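# Loop a rubber band around two bench dogs

## Task

Stretch the rubber band so it wraps around both bench dogs, one loop on each. The band must sit on the dogs' sides, above the board, not resting on their tops. At the end the board must lie flat and motionless on the table. The gripper must hold nothing and must not touch the band. Release the band and pull the gripper away before ending.

## Robot and tools

Robot: one six-joint arm (a Trossen wxai follower) ending in a parallel two-finger gripper, with a wrist camera. Two fixed head cameras, cam_head_left and cam_head_right, also watch the table. Each image is 896x504 pixels, and calibration data (K, distortion, T_world_to_cam) is given for each camera. Those values can be off by a few degrees and millimetres. The wrist camera's pose is derived from the joint readings.

Frames: the scene frame has its origin on the table top below the arm base. +z points up, and +y points left when facing along +x. The base may sit slightly tilted. The gripper frame has the fingers pointing along its +x axis, and the fingers close along its y axis. end_effector_position is the pinch point between the pads, about 3-4 cm behind the fingertips.

execute_actions(actions): actions is a list of actions. Each action is a table of up to 15 rows, and each row runs for one 1/30 s step. A table shorter than 15 rows repeats its last row until the 15 steps (0.5 s) are used up. There is a single arm, so each row is one list of 7 numbers in [-1, 1]: dx, dy, dz, rx, ry, rz, opening.
- dx, dy, dz, rx, ry, rz are an offset, not a pose. They are expressed in the gripper's own axes and measured from the gripper pose at the start of that action. Rows do not add up: every row refers back to the same start pose. In the first action of a call, the start is the last pose a result reported.
- Scale: 1.0 equals 0.6 m of translation or 180 degrees of rotation. rx, ry, rz together form one rotation vector.
- opening is absolute. +1 is fully open (0.088 m). The empty fingers touch at about -0.80, and values down to -1 close them no further. A full close takes at least 0.5 s.
- An empty list moves nothing and returns the current state and images.

At each step the commanded pose is clipped to within 70 mm and 16 degrees of the measured pose. After an action ends, the arm only finishes the last clipped pose. For a large displacement, keep sending commands. The "Hand target" line shows the pose the controller is currently chasing. Position wins over orientation when both cannot be met.

move(target, speed, blocking): target is one 7-number row with the same layout and scale as above. Its offsets are in gripper axes, measured from the pose in the most recent result that reported one. Its opening is absolute and is sent when the move starts. The gripper follows a straight path to that target.
- speed is in m/s, from 0.002 to 0.5, default 0.25. Rotation speed is capped at twice that number in rad/s.
- A path lasts 0.5-10 s. Longer paths are cut off before the target. Rotation takes the shorter direction.
- The path does not slow down for obstacles. The gripper lags behind the path, can drift off it, and can exceed speed when the arm is nearly straight.
- blocking=false returns after 0.5 s while the arm keeps going. Until a result shows the move has ended, execute_actions and new moves are refused. Use wait(0) to check on it, or stop.
- The result adds a "move:" line. It gives the ending (done = at rest near target; otherwise off_target, moving, held, or fault), the remaining distance, and any limits that acted. limits=paced means the sent pose was clipped. limits=held means a check blocked some steps; afterwards the arm may surge faster than speed.

wait(seconds): 0 to 10 s. The arm keeps its last command, and a running move continues. The wait returns early if that move ends.

stop(): brakes a running move. Fast moves need more room to brake. The fingers keep moving.

zoom_image(camera, region): camera is cam_head_left, cam_head_right or cam_wrist. region is [x0, y0, x1, y1] in that camera's latest image pixels, with (0,0) at the top-left, at most 504x504. It returns a closer view.

read_manual(section): returns only the URDF licence texts ("licences"). It does not move anything.

finished_scene(scene): pass the current scene's number. The scene ends, irreversibly, once the robot has held your last command. Make sure the goal is met and stable first.

Reading results: the state line gives the gripper position in metres, the orientation as quat wxyz, and linear (m/s) and angular (rad/s) velocities. The printed position may be off, more so at long reach.

Joint positions and velocities are listed in this order: waist, shoulder, elbow, wrist pitch, wrist yaw, wrist roll (rad). The finger-pad gap comes last, in metres. Joint ranges in rad:
- waist -3.054 to 3.054
- shoulder 0 to 3.142
- elbow 0 to 2.356
- wrist pitch -1.571 to 1.571
- wrist yaw -1.571 to 1.571
- wrist roll -3.142 to 3.142

"pose unreachable" means the clearance check altered or blocked the command; the mount under the base counts as part of the arm.

grip_measured is the finger opening on the command scale. It may carry a fixed error of about 1 mm. While squeezing something hard it reads up to 0.061 narrower than the pads really are. To hold firmly, command about 0.07 below grip_measured; a smaller margin gives a lighter hold. Items thinner than about 3 mm get proportionally less force. Pad force tops out near 34-49 N.

grip_effort_n is the motor's own effort: negative closes, positive opens, capped near 83 N. It is not the pad force, and it keeps a residual value when the fingers are idle.

Cautions:
- Joint friction can leave the gripper short of target or slightly tilted, and tiny moves may do nothing. Check position and orientation after each move and correct any tilt.
- Load limits (N m): waist 17.4, shoulder 21.6, elbow 21.5, wrist pitch 5.67, wrist yaw 5.65, wrist roll 5.3, with held weight included. Reaching one triggers a torque fault: the arm freezes for 10 s and the rest of the call is dropped.
- Motors heat under load. MOTOR HOT appears from 50 °C. At 95 °C an OVER-TEMPERATURE FAULT holds the arm, and it may lose power and go limp.
- Faster contact strikes harder, and targets set deep past a contact press harder. Approach the band, dogs and board gently.
- Avoid drops, slams and forceful shoves, and never knock anything off the table.
- Expect occasional tugs on a held item or pushes on loose ones.
- While you compose a reply, the simulation keeps running with the last command held.

Each tool is called as name([rows], argument=value, ...), one row to a line, values as JSON.

## Session

execute_actions(actions=[])

Scene clock: 0.00 s.
end_effector_position=(+0.1802, +0.3831, +0.2510) grip_measured=-0.813 grip_effort_n=n/a end_effector_quat_wxyz=(-0.216, +0.749, -0.075, -0.622) end_effector_velocity=(-0.002, +0.002, +0.000) end_effector_angular_velocity=(+0.013, +0.016, +0.010)
Joint positions: [ 1.045  1.957  1.886 -1.256  0.149 -1.554  0.   ]
Joint velocities: [-0.002 -0.002 -0.002  0.007 -0.022 -0.007  0.   ]
Heat: hottest waist 24 °C (+0.0 °C/min).
Hand target: +0.180, +0.383, +0.251; -0.216, +0.749, -0.075, -0.622

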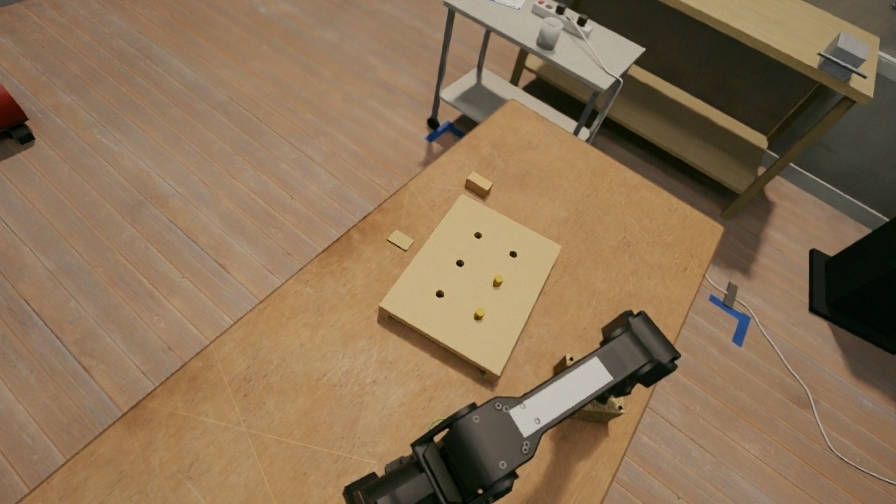

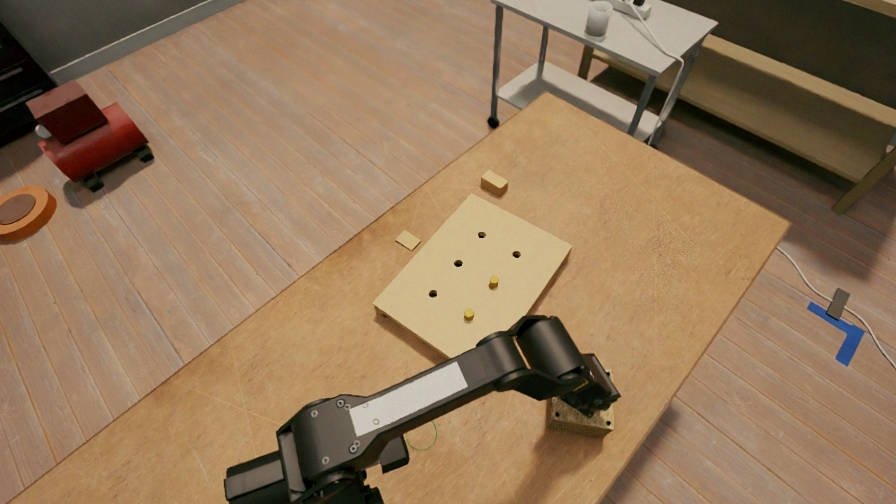

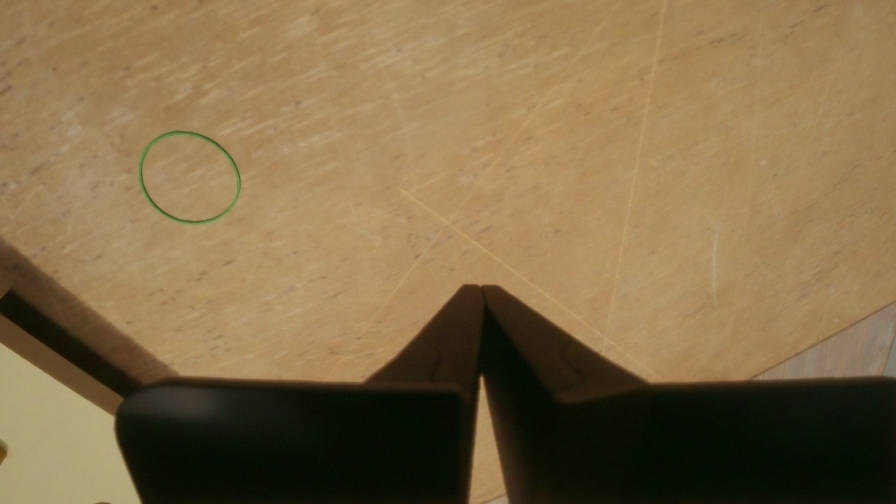

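move(target=[0.18,0.225,-0.049,0,-0.043,0.074,1])

zoom_image(camera="cam_head_left", region=[370,180,570,390])

Scene clock: 1.80 s.
end_effector_position=(+0.1797, +0.2680, +0.1189) grip_measured=+0.980 grip_effort_n=19.3 end_effector_quat_wxyz=(-0.146, +0.692, -0.151, -0.691) end_effector_velocity=(-0.001, -0.007, -0.003) end_effector_angular_velocity=(-0.010, -0.002, +0.029)
Joint positions: [ 0.843  1.823  1.203 -0.942  0.01  -1.733  0.087]
Joint velocities: [-0.007 -0.012 -0.027  0.007  0.007 -0.037 -0.   ]
Heat: hottest waist 24 °C (+0.0 °C/min).
Hand target: +0.180, +0.266, +0.120; -0.147, +0.692, -0.147, -0.691
Off the commanded pose: 0.002 m, 1 deg.
move: done
camera_calibration (this result's frames):
cam_wrist: T_world_to_cam=[[0.392519, 0.919605, 0.0159547, -0.315056], [0.850723, -0.369602, 0.373716, -0.0735632], [0.349568, -0.133118, -0.927406, 0.157885], [0, 0, 0, 1]] pos_world=[0.131056, 0.283556, 0.178942]

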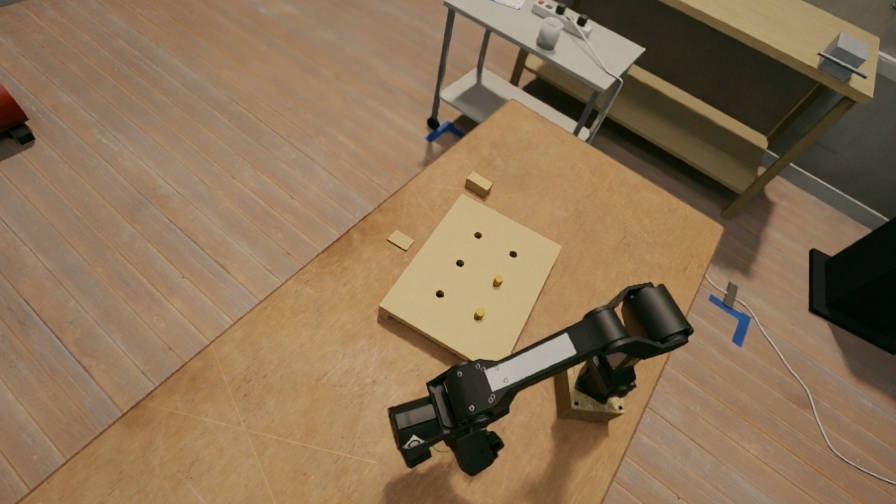

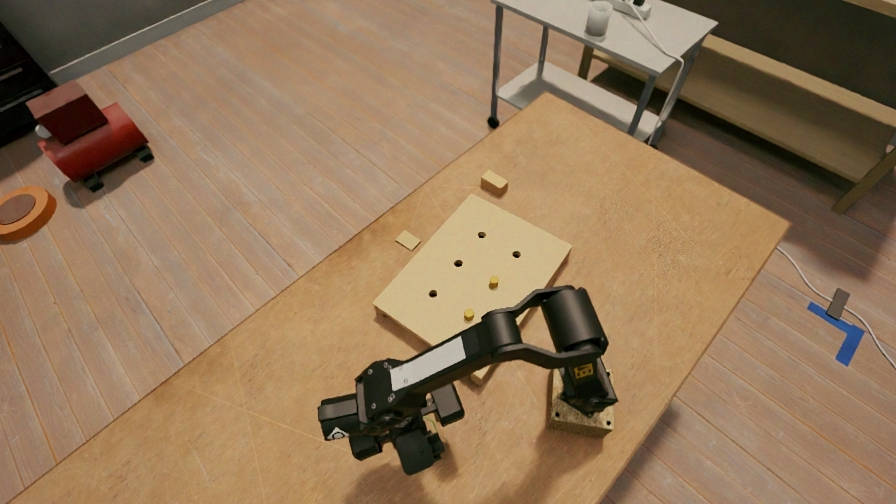

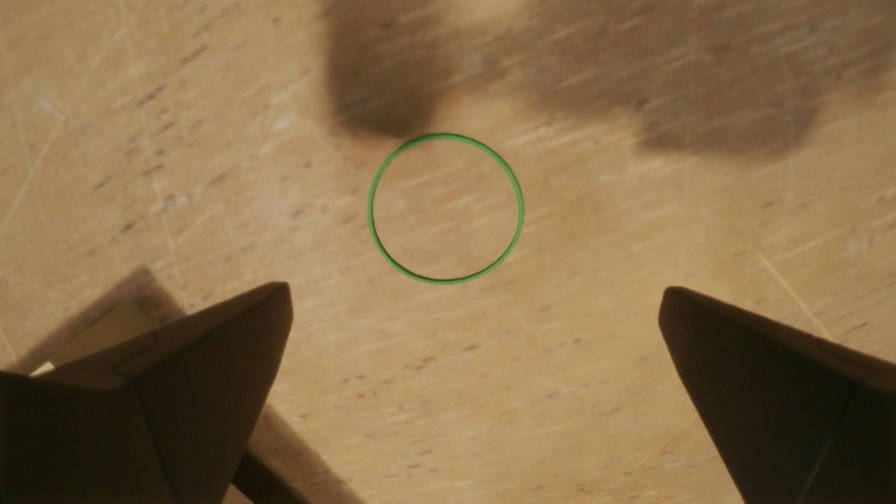

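Region (370, 180, 570, 390) of cam_head_left's 896x504 image, scaled by 2.400, with more detail than that image has; it fills the left 480 columns of this view, and the rest is white.

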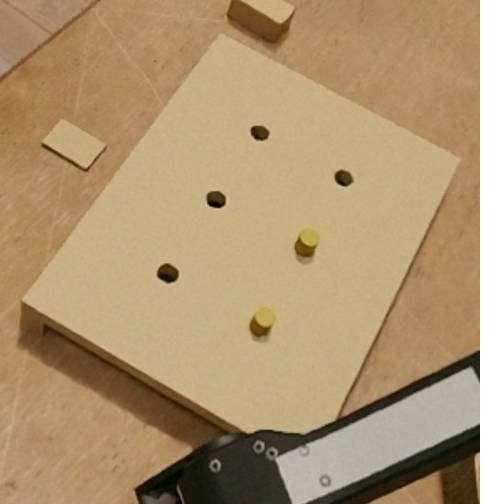

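move(target=[0.12,0.011,0,0,0,0,-0.4], speed=0.15)

move(target=[0.018,0,0,0,0,0,-0.4], speed=0.015)

Scene clock: 3.10 s.
end_effector_position=(+0.1784, +0.2649, +0.0533) grip_measured=-0.397 grip_effort_n=-15.1 end_effector_quat_wxyz=(-0.153, +0.694, -0.145, -0.688) end_effector_velocity=(-0.003, -0.001, -0.004) end_effector_angular_velocity=(-0.002, +0.010, +0.010)
Joint positions: [ 0.84   1.926  1.043 -0.661  0.009 -1.735  0.02 ]
Joint velocities: [ 0.002  0.007 -0.007  0.007 -0.007 -0.007 -0.001]
Heat: hottest waist 24 °C (+0.0 °C/min).
Hand target: +0.177, +0.261, +0.047; -0.146, +0.692, -0.151, -0.691
Off the commanded pose: 0.007 m, 1 deg.
move: done
camera_calibration (this result's frames):
cam_wrist: T_world_to_cam=[[0.39447, 0.918266, 0.0343657, -0.311558], [0.846052, -0.377534, 0.376384, -0.0463232], [0.358595, -0.119397, -0.925826, 0.0918052], [0, 0, 0, 1]] pos_world=[0.129171, 0.279566, 0.113138]

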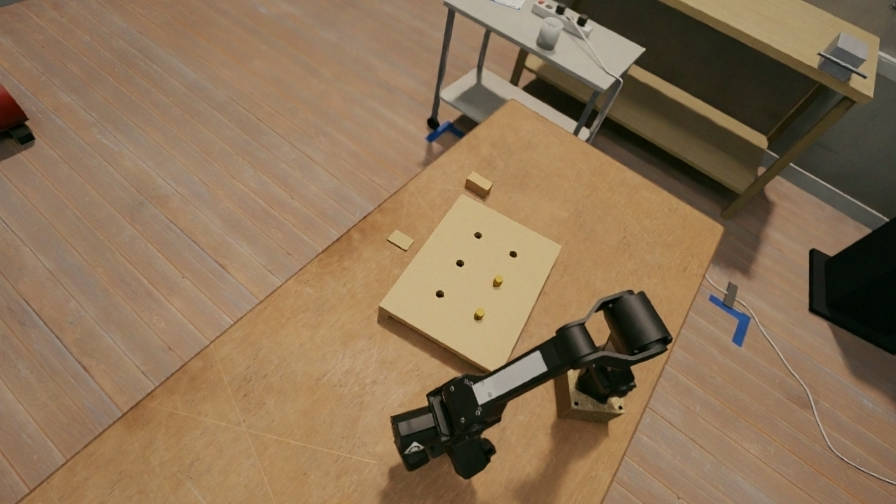

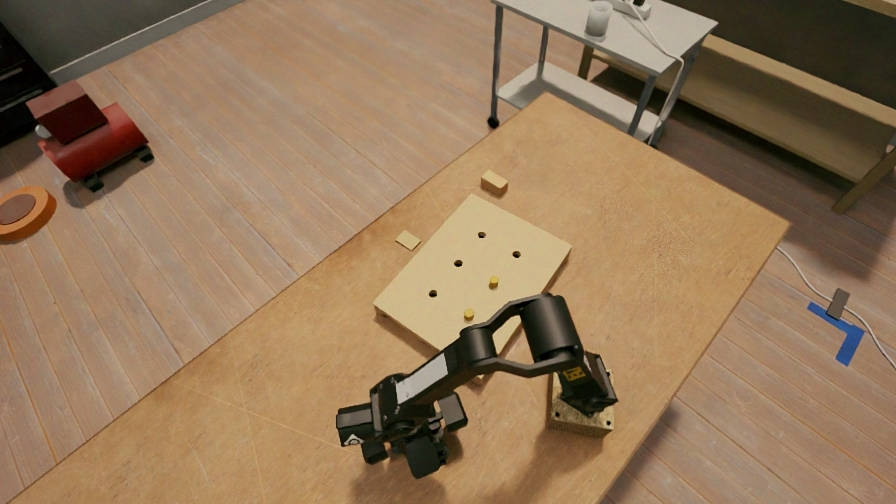

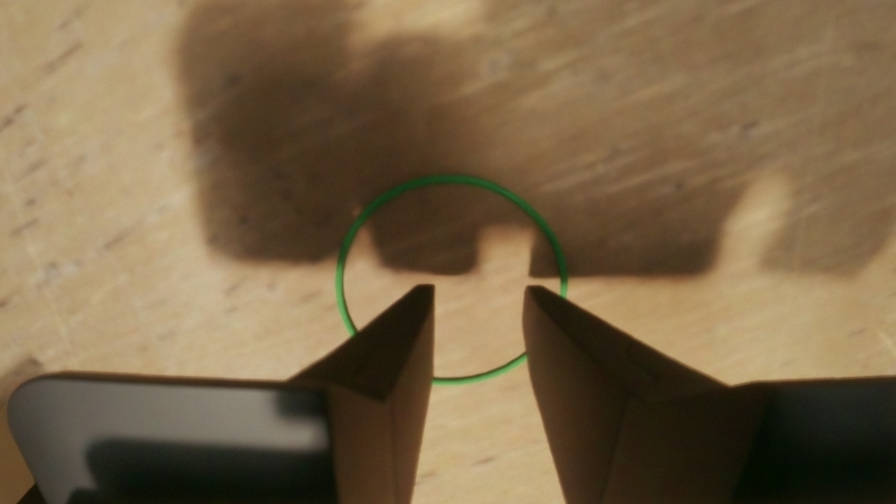

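Scene clock: 4.07 s.
end_effector_position=(+0.1805, +0.2681, +0.0486) grip_measured=-0.397 grip_effort_n=-14.7 end_effector_quat_wxyz=(-0.159, +0.696, -0.139, -0.686) end_effector_velocity=(-0.000, -0.003, +0.000) end_effector_angular_velocity=(-0.002, +0.010, +0.000)
Joint positions: [ 0.84   1.937  1.036 -0.624  0.009 -1.735  0.02 ]
Joint velocities: [-0.007 -0.002 -0.002 -0.007 -0.007 -0.007  0.   ]
Heat: hottest waist 24 °C (+0.0 °C/min).
Hand target: +0.178, +0.265, +0.043; -0.153, +0.694, -0.145, -0.688
Off the commanded pose: 0.007 m, 1 deg.
move: done
camera_calibration (this result's frames):
cam_wrist: T_world_to_cam=[[0.394128, 0.917563, 0.0523532, -0.315847], [0.842169, -0.383378, 0.379173, -0.0429932], [0.367987, -0.105353, -0.923843, 0.0814948], [0, 0, 0, 1]] pos_world=[0.130703, 0.281913, 0.108126]

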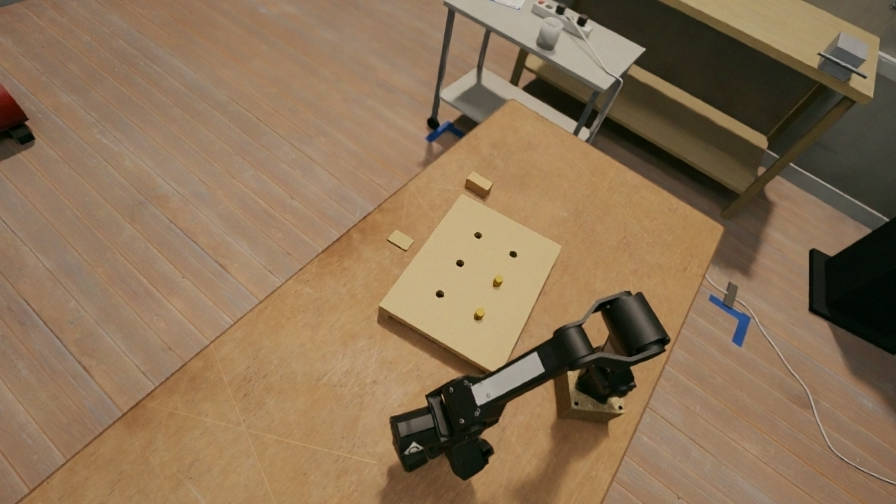

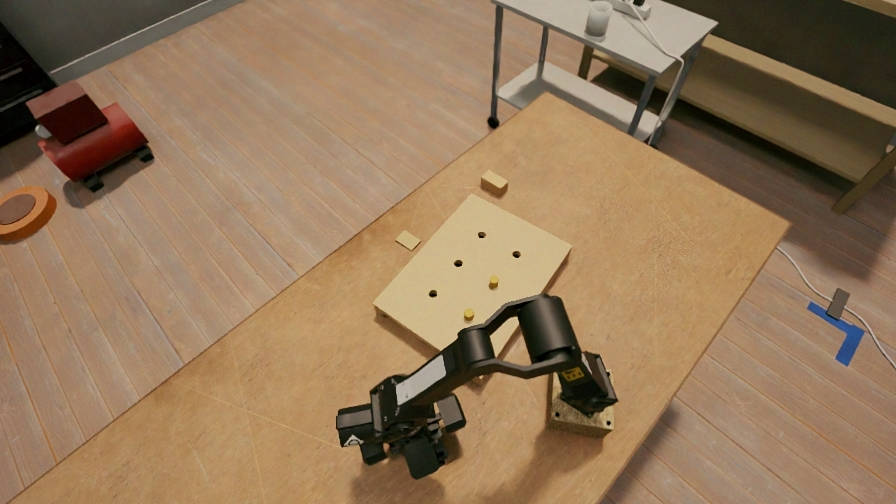

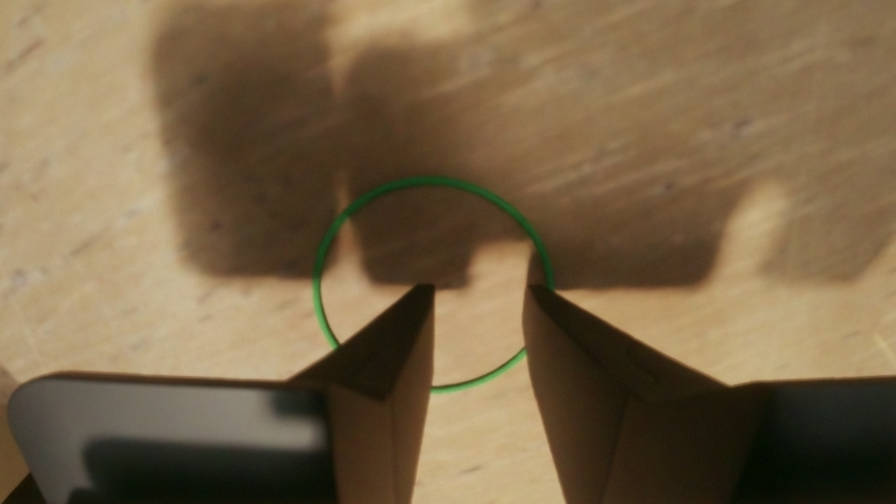

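move(target=[0.03,0.027,0,0,0,0.015,-0.5], speed=0.02)

Scene clock: 5.60 s.
end_effector_position=(+0.1764, +0.2601, +0.0386) grip_measured=-0.497 grip_effort_n=-14.2 end_effector_quat_wxyz=(-0.153, +0.695, -0.147, -0.687) end_effector_velocity=(-0.001, -0.001, -0.001) end_effector_angular_velocity=(+0.006, +0.005, +0.005)
Joint positions: [ 0.838  1.948  1.    -0.596  0.014 -1.735  0.015]
Joint velocities: [-0.002 -0.002 -0.007  0.007 -0.007 -0.007 -0.   ]
Heat: hottest waist 24 °C (+0.0 °C/min).
Hand target: +0.174, +0.254, +0.031; -0.143, +0.693, -0.156, -0.689
Off the commanded pose: 0.011 m, 2 deg.
move: off_target
camera_calibration (this result's frames):
cam_wrist: T_world_to_cam=[[0.3958, 0.917722, 0.0335891, -0.305933], [0.844131, -0.377978, 0.380231, -0.0406105], [0.361643, -0.122142, -0.924281, 0.0784033], [0, 0, 0, 1]] pos_world=[0.127015, 0.274988, 0.0981841]

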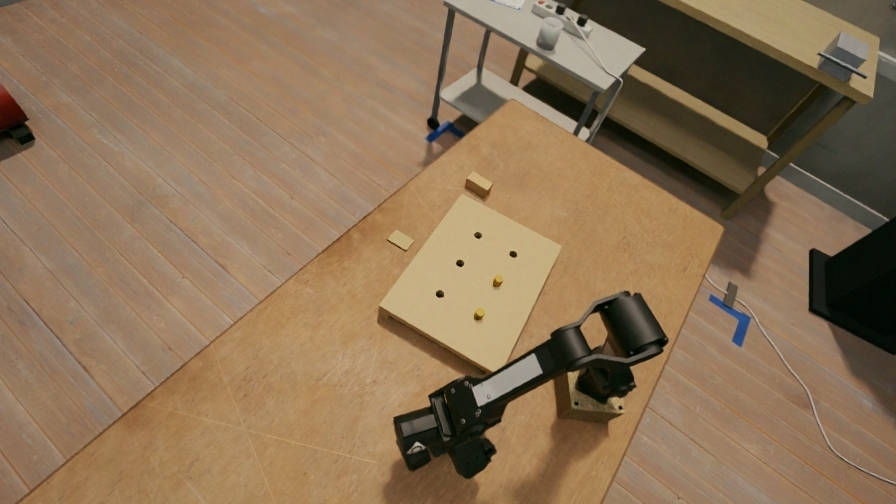

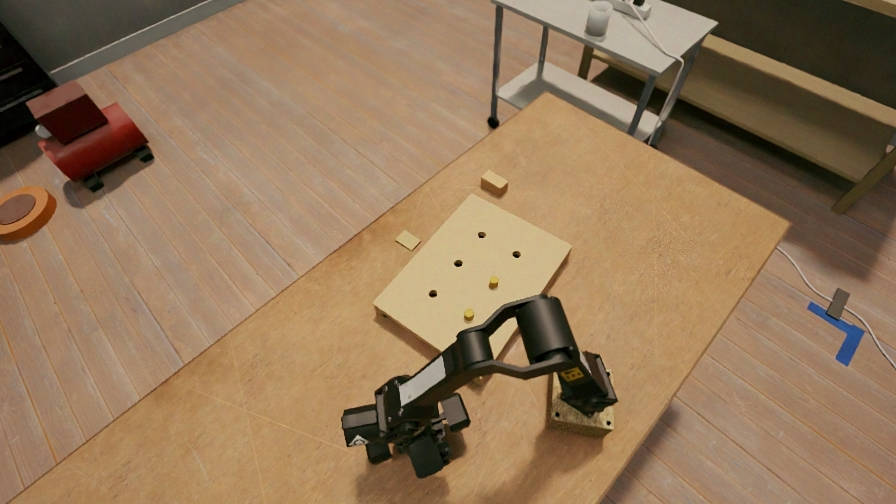

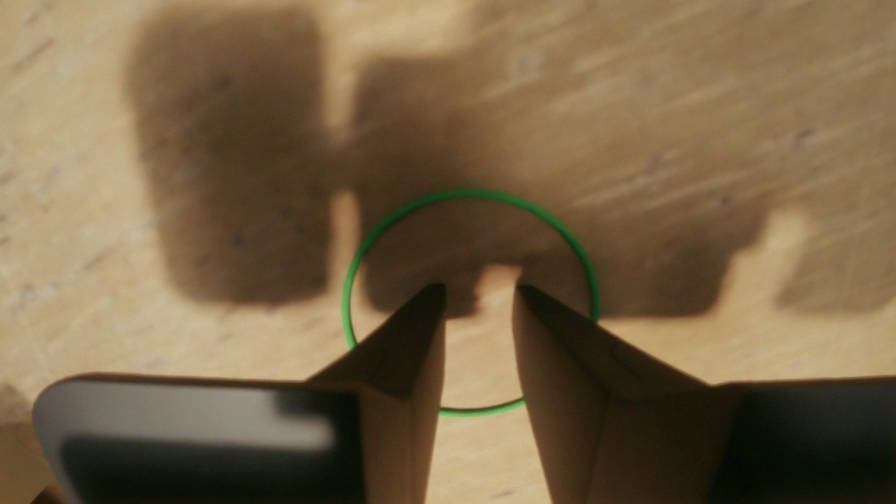

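move(target=[0.021,0.008,0,0,0,0.01,-0.5], speed=0.015)

Scene clock: 6.93 s.
end_effector_position=(+0.1763, +0.2599, +0.0376) grip_measured=-0.498 grip_effort_n=-13.3 end_effector_quat_wxyz=(-0.152, +0.695, -0.147, -0.687) end_effector_velocity=(-0.003, -0.000, +0.000) end_effector_angular_velocity=(+0.006, +0.022, +0.005)
Joint positions: [ 0.838  1.951  1.    -0.595  0.014 -1.735  0.015]
Joint velocities: [-0.002 -0.002 -0.002 -0.007 -0.022 -0.007 -0.   ]
Heat: hottest waist 24 °C (+0.0 °C/min).
Hand target: +0.174, +0.255, +0.026; -0.142, +0.693, -0.157, -0.689
Off the commanded pose: 0.012 m, 2 deg.
move: off_target
camera_calibration (this result's frames):
cam_wrist: T_world_to_cam=[[0.395829, 0.917789, 0.0313398, -0.305607], [0.84462, -0.377244, 0.379874, -0.0404511], [0.360467, -0.123895, -0.924507, 0.0781744], [0, 0, 0, 1]] pos_world=[0.126955, 0.274908, 0.0972168]

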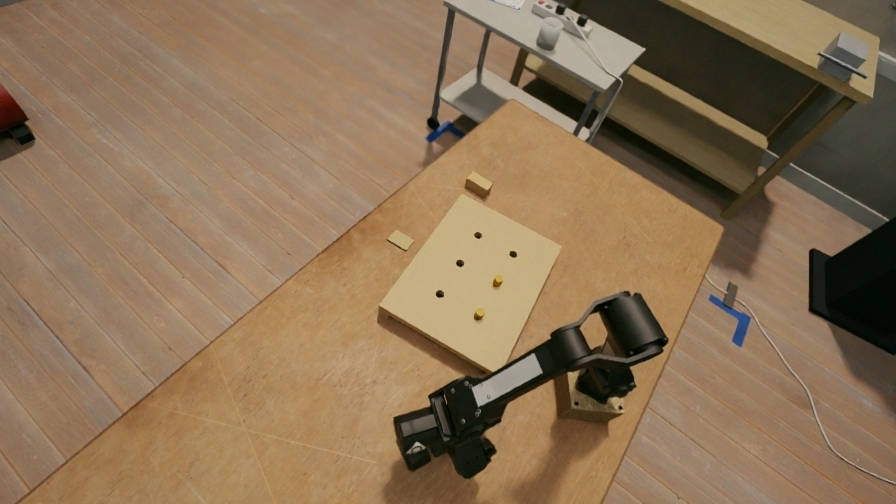

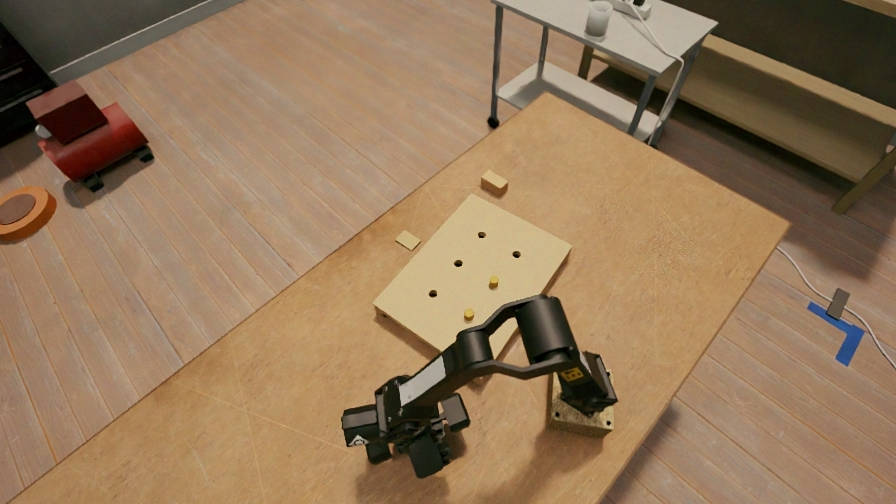

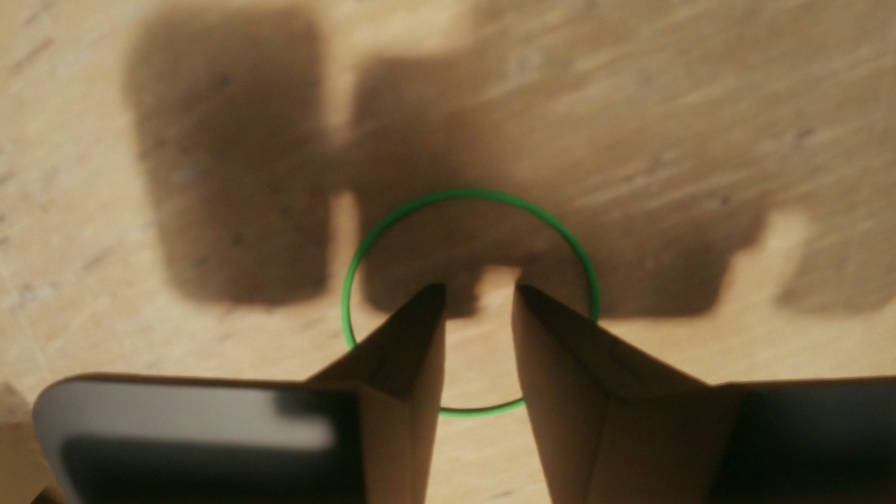

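In contact with the table. Open gradually.

execute_actions([
  [[0.012,0,0,0,0,0,-0.4],[0.012,0,0,0,0,0,-0.3],[0.012,0,0,0,0,0,-0.2],[0.012,0,0,0,0,0,-0.1],[0.012,0,0,0,0,0,0],[0.012,0,0,0,0,0,0.1],[0.012,0,0,0,0,0,0.15],[0.012,0,0,0,0,0,0.2],[0.012,0,0,0,0,0,0.25],[0.012,0,0,0,0,0,0.3],[0.012,0,0,0,0,0,0.35],[0.012,0,0,0,0,0,0.4],[0.012,0,0,0,0,0,0.45],[0.012,0,0,0,0,0,0.5],[0.012,0,0,0,0,0,0.55]],
  [[0.012,0,0,0,0,0,0.6],[0.012,0,0,0,0,0,0.63],[0.012,0,0,0,0,0,0.66],[0.012,0,0,0,0,0,0.69],[0.012,0,0,0,0,0,0.72],[0.012,0,0,0,0,0,0.75],[0.012,0,0,0,0,0,0.78],[0.012,0,0,0,0,0,0.81],[0.012,0,0,0,0,0,0.85]],
])

Scene clock: 8.13 s.
end_effector_position=(+0.1832, +0.2751, +0.0400) grip_measured=+0.824 grip_effort_n=22.6 end_effector_quat_wxyz=(-0.174, +0.701, -0.122, -0.681) end_effector_velocity=(-0.002, +0.001, +0.001) end_effector_angular_velocity=(+0.010, +0.019, +0.007)
Joint positions: [ 0.842  1.951  1.009 -0.535  0.004 -1.735  0.079]
Joint velocities: [-0.002 -0.002  0.002 -0.007 -0.022 -0.007  0.01 ]
Heat: hottest waist 24 °C (+0.0 °C/min).
Hand target: +0.180, +0.267, +0.031; -0.162, +0.698, -0.136, -0.684
Off the commanded pose: 0.013 m, 2 deg.
camera_calibration (this result's frames):
cam_wrist: T_world_to_cam=[[0.389974, 0.915337, 0.100395, -0.323472], [0.834652, -0.397423, 0.381328, -0.0341578], [0.388943, -0.064913, -0.918972, 0.0581963], [0, 0, 0, 1]] pos_world=[0.13202, 0.286288, 0.098981]

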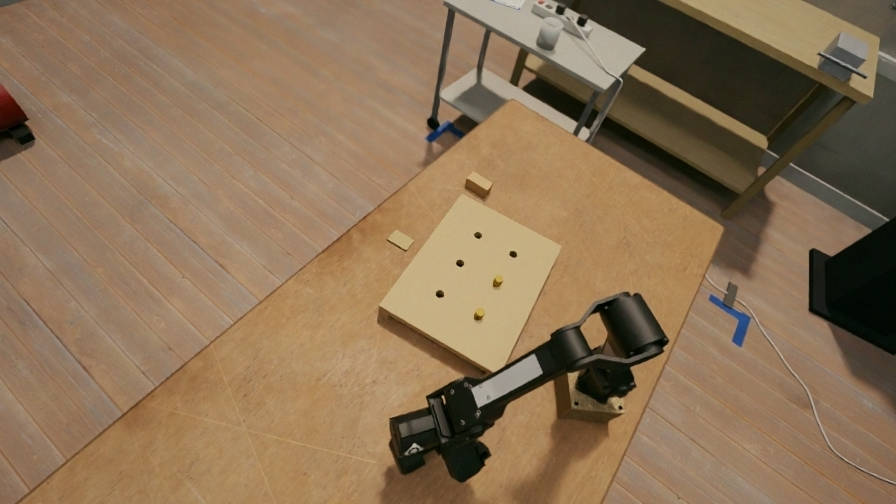

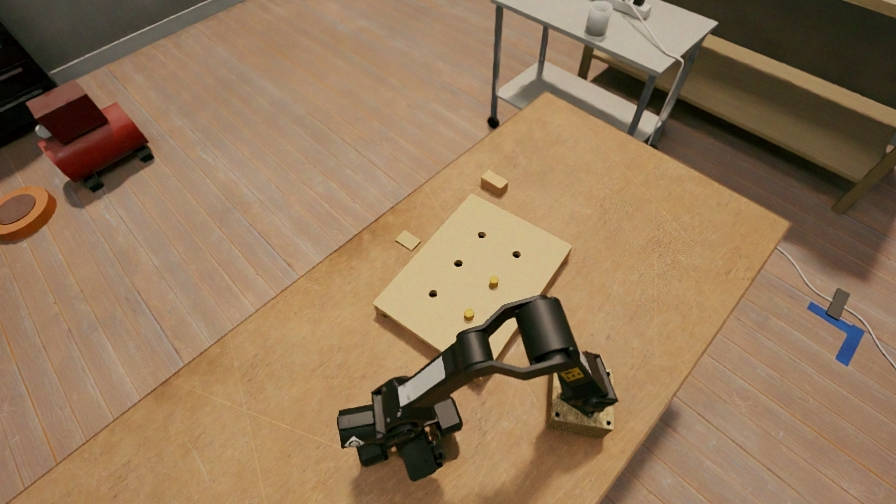

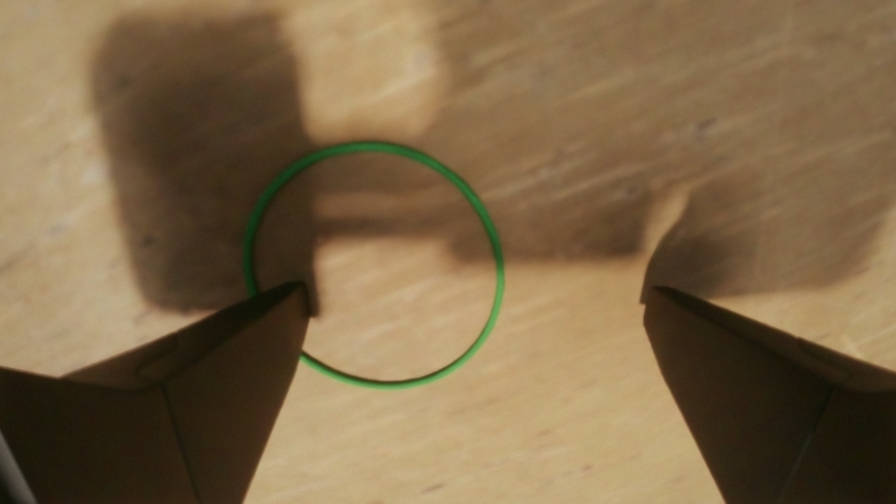

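move(target=[-0.025,-0.008,0.012,0,0,0.03,0.85], speed=0.05)

move(target=[0,0,0,0,0,0,-0.45])

Scene clock: 9.47 s.
end_effector_position=(+0.1786, +0.2815, +0.0586) grip_measured=+0.847 grip_effort_n=19.3 end_effector_quat_wxyz=(-0.146, +0.695, -0.148, -0.688) end_effector_velocity=(-0.003, -0.004, +0.000) end_effector_angular_velocity=(-0.023, +0.023, +0.005)
Joint positions: [ 0.87   1.967  1.129 -0.719  0.018 -1.709  0.081]
Joint velocities: [-0.002  0.007  0.012 -0.037 -0.007 -0.007 -0.   ]
Heat: hottest waist 24 °C (+0.0 °C/min).
Hand target: +0.178, +0.281, +0.055; -0.142, +0.694, -0.155, -0.688
Off the commanded pose: 0.003 m, 1 deg.
move: done
camera_calibration (this result's frames):
cam_wrist: T_world_to_cam=[[0.389192, 0.920917, 0.0210153, -0.326145], [0.848223, -0.367181, 0.381701, -0.045862], [0.359231, -0.130729, -0.924047, 0.101532], [0, 0, 0, 1]] pos_world=[0.129361, 0.296786, 0.118179]

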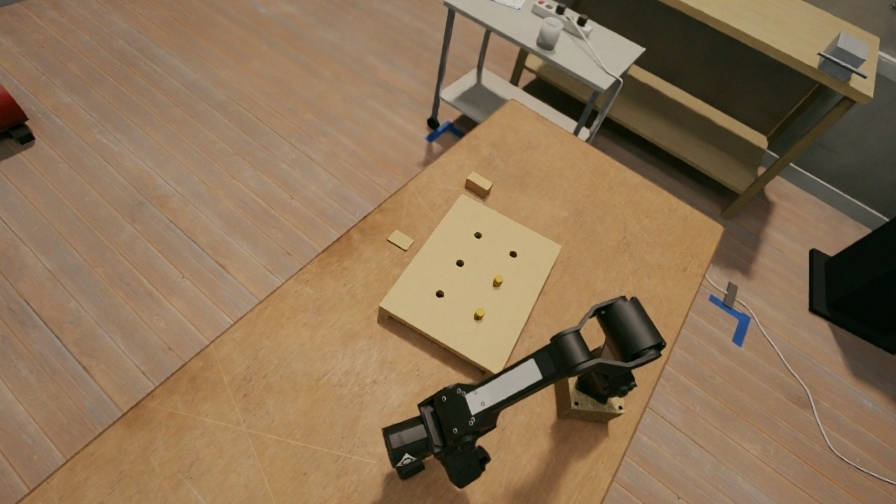

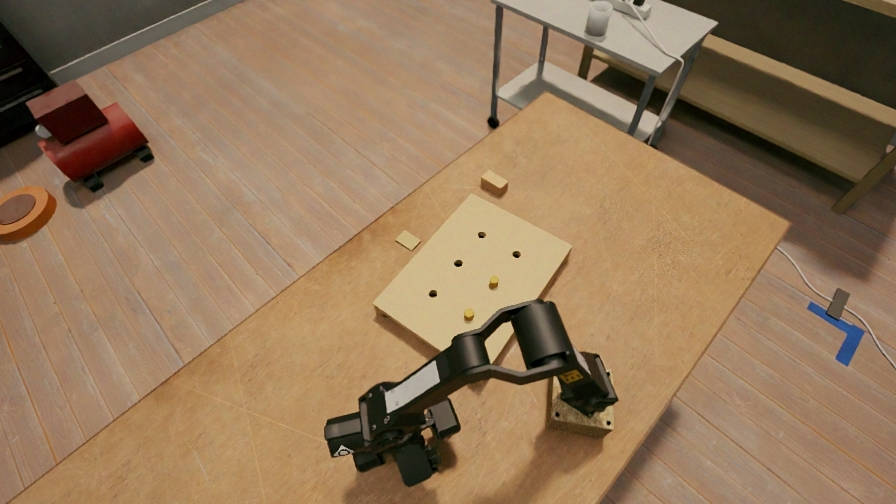

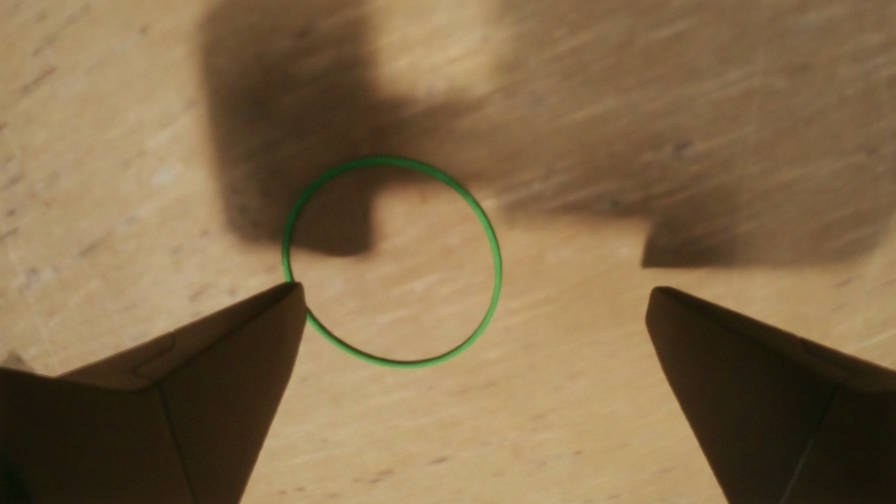

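Scene clock: 10.27 s.
end_effector_position=(+0.1786, +0.2814, +0.0586) grip_measured=-0.445 grip_effort_n=-14.7 end_effector_quat_wxyz=(-0.146, +0.695, -0.149, -0.688) end_effector_velocity=(-0.000, +0.001, -0.001) end_effector_angular_velocity=(+0.006, +0.005, -0.010)
Joint positions: [ 0.87   1.967  1.129 -0.719  0.018 -1.709  0.017]
Joint velocities: [-0.002  0.002 -0.002  0.007 -0.007  0.007 -0.001]
Heat: hottest waist 24 °C (+0.0 °C/min).
Hand target: +0.179, +0.281, +0.059; -0.146, +0.695, -0.148, -0.688
Off the commanded pose: 0.000 m, 0 deg.
move: done
camera_calibration (this result's frames):
cam_wrist: T_world_to_cam=[[0.389194, 0.920925, 0.0206387, -0.326043], [0.848301, -0.367055, 0.381648, -0.0458968], [0.359045, -0.131027, -0.924077, 0.101657], [0, 0, 0, 1]] pos_world=[0.129329, 0.296734, 0.118184]

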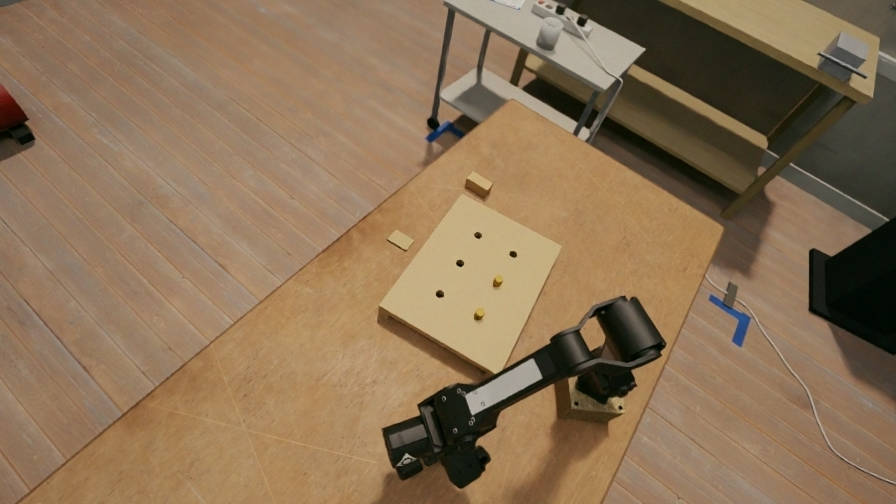

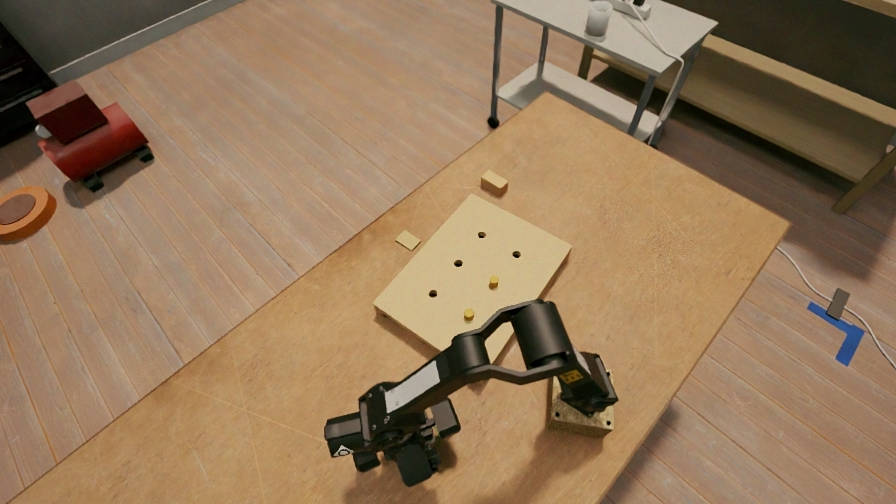

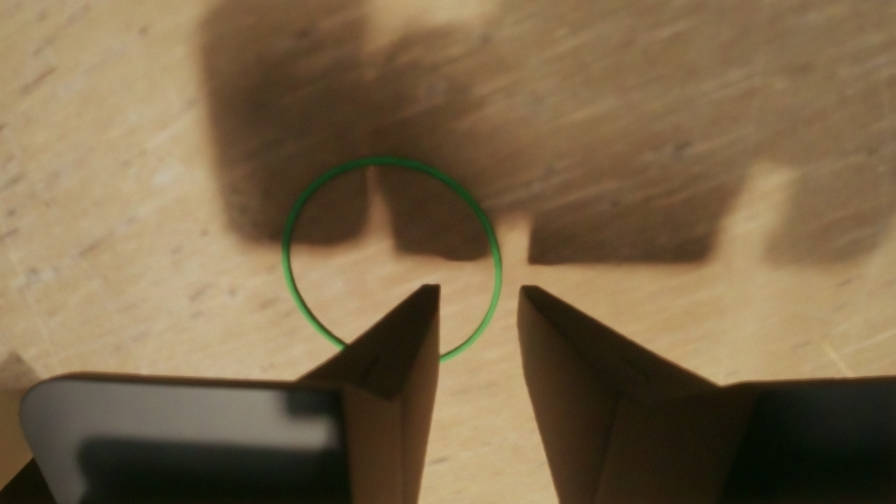

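move(target=[0.046,-0.005,0,0,0,0.008,-0.45], speed=0.03)

Scene clock: 11.53 s.
end_effector_position=(+0.1803, +0.2841, +0.0393) grip_measured=-0.448 grip_effort_n=-12.8 end_effector_quat_wxyz=(-0.142, +0.694, -0.152, -0.689) end_effector_velocity=(-0.004, -0.001, -0.001) end_effector_angular_velocity=(+0.001, +0.025, +0.005)
Joint positions: [ 0.87   2.028  1.13  -0.669  0.018 -1.709  0.017]
Joint velocities: [-0.002  0.002 -0.002 -0.007 -0.022 -0.007 -0.   ]
Heat: hottest elbow 25 °C (+5.2 °C/min).
Hand target: +0.180, +0.284, +0.031; -0.137, +0.694, -0.157, -0.690
Off the commanded pose: 0.008 m, 1 deg.
move: done
camera_calibration (this result's frames):
cam_wrist: T_world_to_cam=[[0.389204, 0.921093, 0.0103486, -0.328448], [0.850159, -0.363511, 0.380907, -0.0403018], [0.354613, -0.139453, -0.924555, 0.0868448], [0, 0, 0, 1]] pos_world=[0.1313, 0.299992, 0.0990431]

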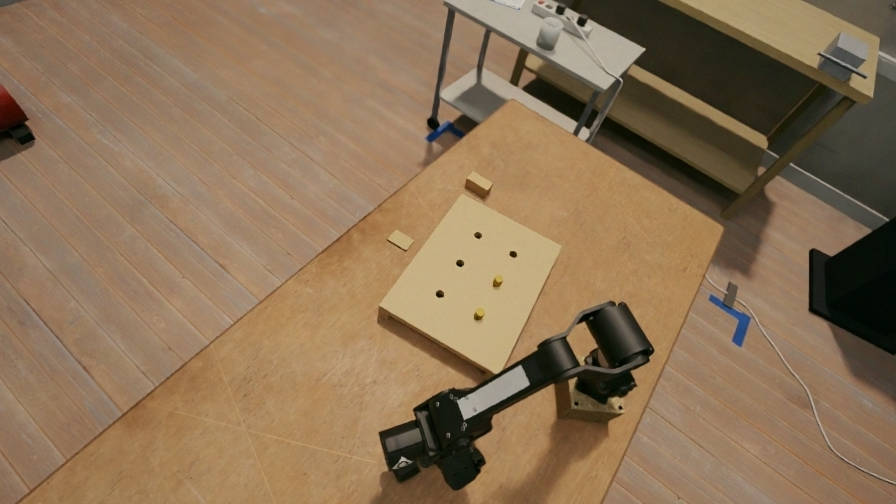

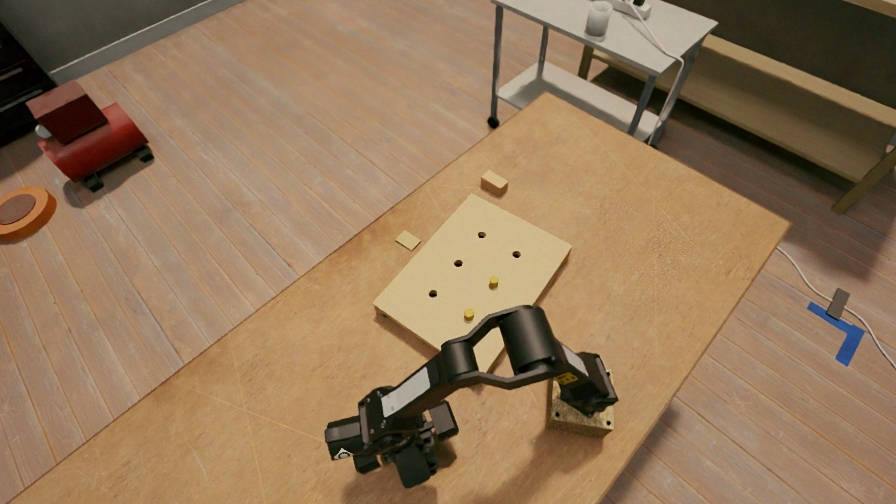

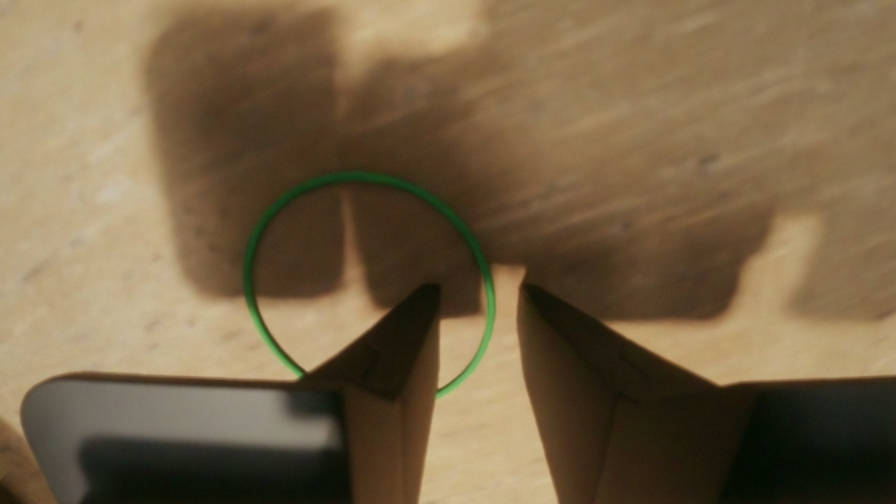

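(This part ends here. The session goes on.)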